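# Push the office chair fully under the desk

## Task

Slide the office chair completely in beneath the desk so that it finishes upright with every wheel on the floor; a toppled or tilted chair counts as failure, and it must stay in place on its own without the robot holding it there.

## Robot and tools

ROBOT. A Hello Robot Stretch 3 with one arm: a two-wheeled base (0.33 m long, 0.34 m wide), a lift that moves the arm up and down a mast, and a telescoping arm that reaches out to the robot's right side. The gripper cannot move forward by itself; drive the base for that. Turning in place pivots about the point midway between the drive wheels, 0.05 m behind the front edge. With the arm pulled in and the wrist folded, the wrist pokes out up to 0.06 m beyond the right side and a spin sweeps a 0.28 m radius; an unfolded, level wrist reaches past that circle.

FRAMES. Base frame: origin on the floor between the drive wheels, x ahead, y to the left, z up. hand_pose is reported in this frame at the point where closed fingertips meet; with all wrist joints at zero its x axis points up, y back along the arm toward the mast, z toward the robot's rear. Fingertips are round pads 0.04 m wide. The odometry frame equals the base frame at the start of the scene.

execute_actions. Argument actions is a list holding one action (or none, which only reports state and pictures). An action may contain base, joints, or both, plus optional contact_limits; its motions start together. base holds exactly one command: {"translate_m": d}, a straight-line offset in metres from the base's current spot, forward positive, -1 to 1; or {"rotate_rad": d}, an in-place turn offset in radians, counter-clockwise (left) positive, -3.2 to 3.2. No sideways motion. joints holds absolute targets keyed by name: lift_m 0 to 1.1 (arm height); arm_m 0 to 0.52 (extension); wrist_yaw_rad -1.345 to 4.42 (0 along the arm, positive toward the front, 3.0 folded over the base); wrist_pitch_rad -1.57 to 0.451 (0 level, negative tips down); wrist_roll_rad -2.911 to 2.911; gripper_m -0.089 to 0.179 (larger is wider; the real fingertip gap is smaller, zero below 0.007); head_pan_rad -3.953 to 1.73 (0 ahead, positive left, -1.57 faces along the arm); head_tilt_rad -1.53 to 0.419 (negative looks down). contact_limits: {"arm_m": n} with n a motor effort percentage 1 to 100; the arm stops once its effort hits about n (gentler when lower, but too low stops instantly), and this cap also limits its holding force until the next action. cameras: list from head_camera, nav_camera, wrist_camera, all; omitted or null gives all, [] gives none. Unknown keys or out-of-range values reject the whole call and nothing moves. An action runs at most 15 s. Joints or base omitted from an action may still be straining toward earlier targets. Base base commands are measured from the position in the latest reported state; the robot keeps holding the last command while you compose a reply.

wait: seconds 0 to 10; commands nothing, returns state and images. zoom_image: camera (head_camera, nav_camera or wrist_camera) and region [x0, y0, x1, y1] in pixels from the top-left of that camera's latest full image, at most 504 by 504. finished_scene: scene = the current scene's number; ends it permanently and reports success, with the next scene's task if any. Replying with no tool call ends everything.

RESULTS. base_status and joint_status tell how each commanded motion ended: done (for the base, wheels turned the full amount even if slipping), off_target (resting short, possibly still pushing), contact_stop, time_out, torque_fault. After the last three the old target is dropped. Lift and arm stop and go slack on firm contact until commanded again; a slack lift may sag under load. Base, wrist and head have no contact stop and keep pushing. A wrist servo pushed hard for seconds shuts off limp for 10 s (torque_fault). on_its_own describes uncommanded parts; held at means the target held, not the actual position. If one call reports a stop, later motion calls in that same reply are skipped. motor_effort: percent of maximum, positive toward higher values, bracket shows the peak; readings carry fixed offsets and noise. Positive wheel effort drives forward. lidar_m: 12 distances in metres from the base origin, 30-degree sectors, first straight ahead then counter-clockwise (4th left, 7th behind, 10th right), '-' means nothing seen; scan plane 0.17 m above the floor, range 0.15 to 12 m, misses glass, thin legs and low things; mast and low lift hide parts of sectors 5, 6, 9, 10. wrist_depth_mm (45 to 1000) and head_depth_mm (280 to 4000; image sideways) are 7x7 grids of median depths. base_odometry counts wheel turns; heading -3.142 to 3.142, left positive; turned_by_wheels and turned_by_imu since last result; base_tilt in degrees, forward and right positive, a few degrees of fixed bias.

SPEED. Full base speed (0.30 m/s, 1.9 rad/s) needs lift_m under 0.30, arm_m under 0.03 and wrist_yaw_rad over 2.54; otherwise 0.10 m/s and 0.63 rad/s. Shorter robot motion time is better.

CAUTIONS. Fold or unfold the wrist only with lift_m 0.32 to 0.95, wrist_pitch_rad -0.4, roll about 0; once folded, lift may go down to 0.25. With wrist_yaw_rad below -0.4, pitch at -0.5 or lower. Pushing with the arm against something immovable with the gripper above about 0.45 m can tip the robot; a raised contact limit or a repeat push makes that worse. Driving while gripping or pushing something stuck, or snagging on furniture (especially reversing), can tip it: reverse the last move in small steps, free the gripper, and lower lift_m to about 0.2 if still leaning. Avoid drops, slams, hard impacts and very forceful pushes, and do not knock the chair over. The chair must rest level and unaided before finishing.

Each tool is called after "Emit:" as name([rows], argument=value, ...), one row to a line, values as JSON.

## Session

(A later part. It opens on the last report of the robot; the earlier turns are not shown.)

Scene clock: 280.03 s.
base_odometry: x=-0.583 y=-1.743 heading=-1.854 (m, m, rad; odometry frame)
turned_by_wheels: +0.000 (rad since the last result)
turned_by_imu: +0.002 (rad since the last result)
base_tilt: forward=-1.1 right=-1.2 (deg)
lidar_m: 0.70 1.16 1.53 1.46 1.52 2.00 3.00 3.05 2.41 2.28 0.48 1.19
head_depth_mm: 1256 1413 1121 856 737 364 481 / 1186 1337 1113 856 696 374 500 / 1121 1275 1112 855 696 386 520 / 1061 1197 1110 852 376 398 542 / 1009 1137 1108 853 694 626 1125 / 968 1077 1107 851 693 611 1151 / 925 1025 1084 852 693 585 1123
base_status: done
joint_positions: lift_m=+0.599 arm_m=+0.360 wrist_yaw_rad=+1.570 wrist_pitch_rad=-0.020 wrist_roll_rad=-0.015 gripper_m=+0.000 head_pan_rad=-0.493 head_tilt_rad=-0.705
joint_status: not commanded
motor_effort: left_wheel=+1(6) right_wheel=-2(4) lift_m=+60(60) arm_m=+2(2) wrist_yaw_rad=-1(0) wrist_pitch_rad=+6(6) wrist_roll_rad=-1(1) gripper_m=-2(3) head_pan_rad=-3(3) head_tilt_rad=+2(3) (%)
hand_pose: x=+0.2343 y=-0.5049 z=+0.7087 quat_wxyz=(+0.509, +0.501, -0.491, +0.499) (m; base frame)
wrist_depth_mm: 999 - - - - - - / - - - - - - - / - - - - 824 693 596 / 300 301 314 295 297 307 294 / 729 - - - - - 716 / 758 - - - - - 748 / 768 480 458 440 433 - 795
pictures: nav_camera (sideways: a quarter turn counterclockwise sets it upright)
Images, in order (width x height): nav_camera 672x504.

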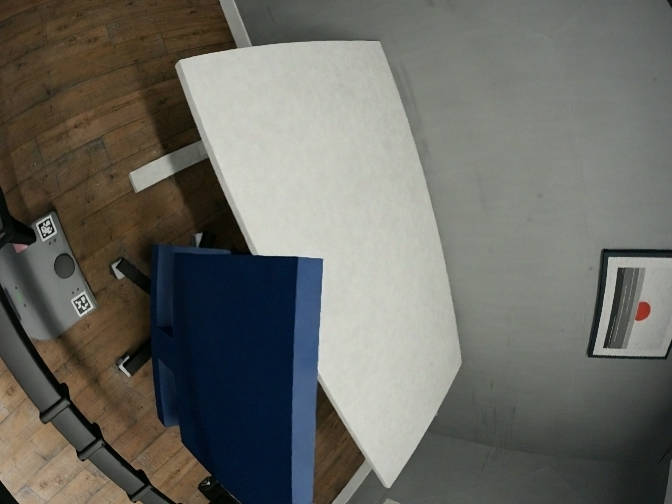

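Missed to the right. Retry with arm 0.29.

Emit:
execute_actions([
  {"base":{"translate_m":-0.35}},
], cameras=[])

Emit:
execute_actions([
  {"joints":{"arm_m":0.29}},
], cameras=[])

Emit:
execute_actions([
  {"base":{"translate_m":0.35}},
], cameras=["nav_camera"])

Scene clock: 284.87 s.
base_odometry: x=-0.485 y=-1.407 heading=-1.854 (m, m, rad; odometry frame)
turned_by_wheels: +0.000 (rad since the last result)
turned_by_imu: -0.001 (rad since the last result)
base_tilt: forward=-1.0 right=-1.2 (deg)
lidar_m: 1.04 1.52 1.53 1.44 1.50 1.97 2.66 2.73 2.33 2.30 1.54 0.76
head_depth_mm: 1658 1573 1113 616 788 1300 1156 / 1566 1582 1111 627 754 1245 1132 / 1477 1570 1109 638 773 1219 1151 / 1402 1496 1109 650 789 1248 1151 / 1338 1453 604 666 812 1272 1151 / 1274 1397 615 680 1455 1326 1150 / 1225 1323 1100 878 1563 1298 1155
base_status: done
joint_positions: lift_m=+0.599 arm_m=+0.360 wrist_yaw_rad=+1.570 wrist_pitch_rad=-0.020 wrist_roll_rad=-0.015 gripper_m=+0.000 head_pan_rad=-0.493 head_tilt_rad=-0.705
joint_status: not commanded
motor_effort: left_wheel=+2(3) right_wheel=-2(7) lift_m=+60(60) arm_m=+2(2) wrist_yaw_rad=-1(0) wrist_pitch_rad=+6(6) wrist_roll_rad=-1(1) gripper_m=-2(2) head_pan_rad=-3(3) head_tilt_rad=+4(3) (%)
hand_pose: x=+0.2343 y=-0.5049 z=+0.7087 quat_wxyz=(+0.509, +0.501, -0.491, +0.499) (m; base frame)
wrist_depth_mm: - 361 280 - - - - / - 382 290 - - - - / - 408 308 645 - - - / - 437 324 - - - - / - 470 339 - - - - / - 593 436 523 - - - / - 568 452 449 - - -
pictures: none
No camera images: the call's "cameras" was empty. Leave "cameras" out to get every camera's image.

Scene clock: 286.57 s.
base_odometry: x=-0.485 y=-1.407 heading=-1.854 (m, m, rad; odometry frame)
turned_by_wheels: +0.000 (rad since the last result)
turned_by_imu: +0.000 (rad since the last result)
base_tilt: forward=-1.1 right=-1.4 (deg)
lidar_m: 1.04 1.52 1.53 1.44 1.50 1.97 2.66 2.72 2.33 2.30 1.54 0.75
head_depth_mm: 1653 1592 1114 616 789 1310 1156 / 1562 1590 1112 626 753 1250 1134 / 1478 1578 1112 640 772 1228 1157 / 1409 1498 1111 650 789 1251 1143 / 1339 1444 604 664 810 1270 1151 / 1278 1389 614 680 1455 1330 1150 / 1216 1330 1099 881 1579 1289 1147
base_status: not commanded
joint_positions: lift_m=+0.599 arm_m=+0.290 wrist_yaw_rad=+1.570 wrist_pitch_rad=-0.020 wrist_roll_rad=-0.015 gripper_m=+0.000 head_pan_rad=-0.493 head_tilt_rad=-0.705
joint_status: all done
motor_effort: left_wheel=+1(2) right_wheel=-2(2) lift_m=+60(60) arm_m=-2(2) wrist_yaw_rad=+0(0) wrist_pitch_rad=+6(6) wrist_roll_rad=-1(1) gripper_m=-2(2) head_pan_rad=-3(3) head_tilt_rad=+2(3) (%)
hand_pose: x=+0.2343 y=-0.4356 z=+0.7087 quat_wxyz=(+0.509, +0.501, -0.491, +0.499) (m; base frame)
wrist_depth_mm: - 427 328 268 - - - / - 452 350 279 - - - / - 485 363 288 - - 951 / - 511 380 307 - - - / - - 406 - - - - / - - 440 512 581 - - / - - 485 447 461 - -
pictures: none
No camera images: the call's "cameras" was empty. Leave "cameras" out to get every camera's image.

Scene clock: 291.57 s.
base_odometry: x=-0.583 y=-1.743 heading=-1.855 (m, m, rad; odometry frame)
turned_by_wheels: -0.001 (rad since the last result)
turned_by_imu: -0.028 (rad since the last result)
base_tilt: forward=-1.1 right=-1.4 (deg)
lidar_m: 0.70 0.71 1.49 1.47 1.52 1.96 2.97 3.05 2.43 2.27 1.30 0.61
head_depth_mm: 1304 1441 1116 467 530 711 1154 / 1222 1362 1112 858 500 655 1082 / 1151 1303 1118 861 471 608 1106 / 1087 1227 1111 855 460 596 779 / 1032 1157 1112 854 696 865 1152 / 984 1094 1108 852 696 615 1153 / 936 1036 1092 853 693 584 1128
base_status: done
joint_positions: lift_m=+0.599 arm_m=+0.290 wrist_yaw_rad=+1.552 wrist_pitch_rad=-0.023 wrist_roll_rad=-0.015 gripper_m=+0.000 head_pan_rad=-0.494 head_tilt_rad=-0.702
joint_status: not commanded
on_its_own: wrist_yaw_rad is at rest, and its effort (+13) is outside its rest range (-12 to +12)
motor_effort: left_wheel=-7(40) right_wheel=+15(65) lift_m=+58(60) arm_m=-2(2) wrist_yaw_rad=+13(33) wrist_pitch_rad=+7(8) wrist_roll_rad=-1(1) gripper_m=-3(8) head_pan_rad=-2(3) head_tilt_rad=+1(3) (%)
hand_pose: x=+0.2342 y=-0.4400 z=+0.7079 quat_wxyz=(+0.515, +0.497, -0.494, +0.493) (m; base frame)
wrist_depth_mm: 185 178 169 162 155 148 143 / 195 186 176 167 160 152 148 / 201 192 183 174 164 158 153 / 212 199 189 180 172 163 160 / 220 208 198 189 176 169 166 / 231 220 205 194 179 175 749 / 244 230 216 202 191 181 797
pictures: nav_camera (sideways: a quarter turn counterclockwise sets it upright)
Images, in order (width x height): nav_camera 672x504.

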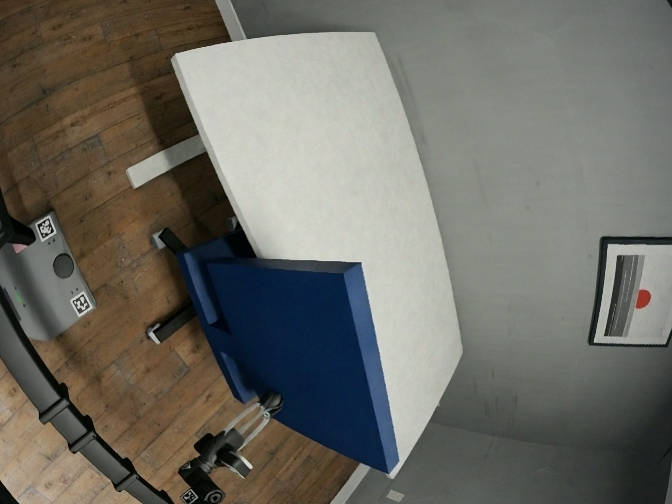

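Emit:
execute_actions([
  {"base":{"translate_m":0.12},"joints":{"arm_m":0.33}},
], cameras=["nav_camera"])

Scene clock: 293.93 s.
base_odometry: x=-0.617 y=-1.858 heading=-1.857 (m, m, rad; odometry frame)
turned_by_wheels: -0.002 (rad since the last result)
turned_by_imu: -0.036 (rad since the last result)
base_tilt: forward=-1.0 right=-1.4 (deg)
lidar_m: 1.02 0.59 1.30 1.48 1.50 1.92 3.12 3.16 2.45 2.27 1.24 0.58
head_depth_mm: 1218 1378 1121 863 431 628 1136 / 1127 1301 1119 862 400 510 1003 / 1062 1207 1117 858 647 488 706 / 995 1121 1115 859 698 589 778 / 938 1052 1115 857 698 588 1025 / 891 988 1069 852 697 587 519 / 846 933 1022 854 695 588 508
base_status: done
joint_positions: lift_m=+0.599 arm_m=+0.330 wrist_yaw_rad=+1.547 wrist_pitch_rad=-0.025 wrist_roll_rad=-0.015 gripper_m=+0.000 head_pan_rad=-0.494 head_tilt_rad=-0.701
joint_status: all done
on_its_own: left_wheel is at rest, and its effort (-27) is outside its rest range (-18 to +18); right_wheel is at rest, and its effort (+57) is outside its rest range (-18 to +18); wrist_yaw_rad is at rest, and its effort (+16) is outside its rest range (-12 to +12)
motor_effort: left_wheel=-27(57) right_wheel=+57(68) lift_m=+57(58) arm_m=-1(2) wrist_yaw_rad=+16(47) wrist_pitch_rad=+7(7) wrist_roll_rad=-1(0) gripper_m=-5(9) head_pan_rad=-2(3) head_tilt_rad=+1(3) (%)
hand_pose: x=+0.2341 y=-0.4813 z=+0.7077 quat_wxyz=(+0.516, +0.496, -0.496, +0.491) (m; base frame)
wrist_depth_mm: 148 152 154 158 161 165 - / 153 156 158 163 167 171 - / 158 162 164 167 173 177 433 / 162 167 170 175 179 183 238 / 168 171 176 178 186 190 654 / 175 177 181 - 193 198 749 / 180 184 190 195 200 207 782
pictures: nav_camera (sideways: a quarter turn counterclockwise sets it upright)
Images, in order (width x height): nav_camera 672x504.

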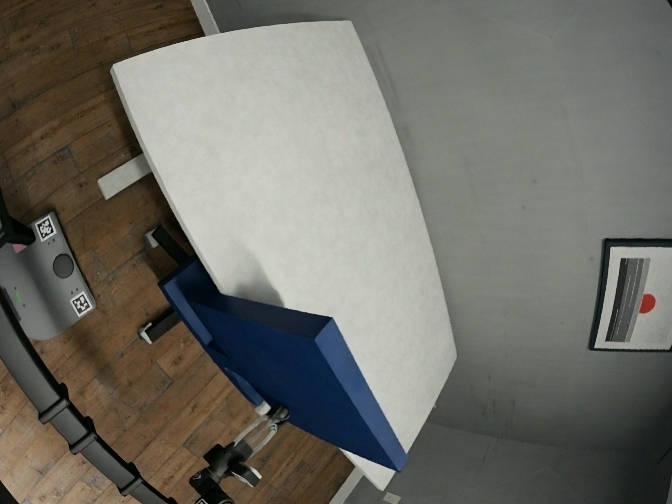

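Against the desk now; back off and finish.

Emit:
execute_actions([
  {"base":{"translate_m":-0.15}},
], cameras=[])

Emit:
finished_scene(scene=1)

Scene clock: 296.80 s.
base_odometry: x=-0.575 y=-1.714 heading=-1.857 (m, m, rad; odometry frame)
turned_by_wheels: +0.000 (rad since the last result)
turned_by_imu: +0.001 (rad since the last result)
base_tilt: forward=-1.3 right=-1.3 (deg)
lidar_m: 0.73 0.74 1.50 1.46 1.48 1.90 2.97 3.01 2.47 2.28 1.32 0.70
head_depth_mm: 1395 1512 1125 636 838 1330 1159 / 1294 1440 1118 568 722 1277 1136 / 1219 1350 1119 517 636 869 1136 / 1140 1289 1118 510 605 821 1149 / 1079 1216 1115 855 694 1246 1126 / 1021 1142 1107 854 696 1241 1145 / 969 1071 1107 854 694 612 1131
base_status: done
joint_positions: lift_m=+0.599 arm_m=+0.330 wrist_yaw_rad=+1.530 wrist_pitch_rad=-0.023 wrist_roll_rad=-0.015 gripper_m=+0.000 head_pan_rad=-0.494 head_tilt_rad=-0.701
joint_status: not commanded
on_its_own: wrist_yaw_rad is held at +1.530, not at your +1.570, by its stall guard, which is not easing now
motor_effort: left_wheel=+1(27) right_wheel=-1(52) lift_m=+57(58) arm_m=-1(1) wrist_yaw_rad=+0(17) wrist_pitch_rad=+7(7) wrist_roll_rad=-1(1) gripper_m=-2(5) head_pan_rad=-3(2) head_tilt_rad=+1(1) (%)
hand_pose: x=+0.2340 y=-0.4855 z=+0.7080 quat_wxyz=(+0.520, +0.492, -0.500, +0.488) (m; base frame)
wrist_depth_mm: 274 283 288 297 302 - - / 283 288 298 304 313 - - / 290 300 306 312 324 674 580 / 301 307 315 327 334 - - / 314 317 326 - 348 - - / 327 331 337 519 - - - / 814 461 411 442 436 926 -
pictures: none
No camera images: the call's "cameras" was empty. Leave "cameras" out to get every camera's image.

The scene is finished: the task was done.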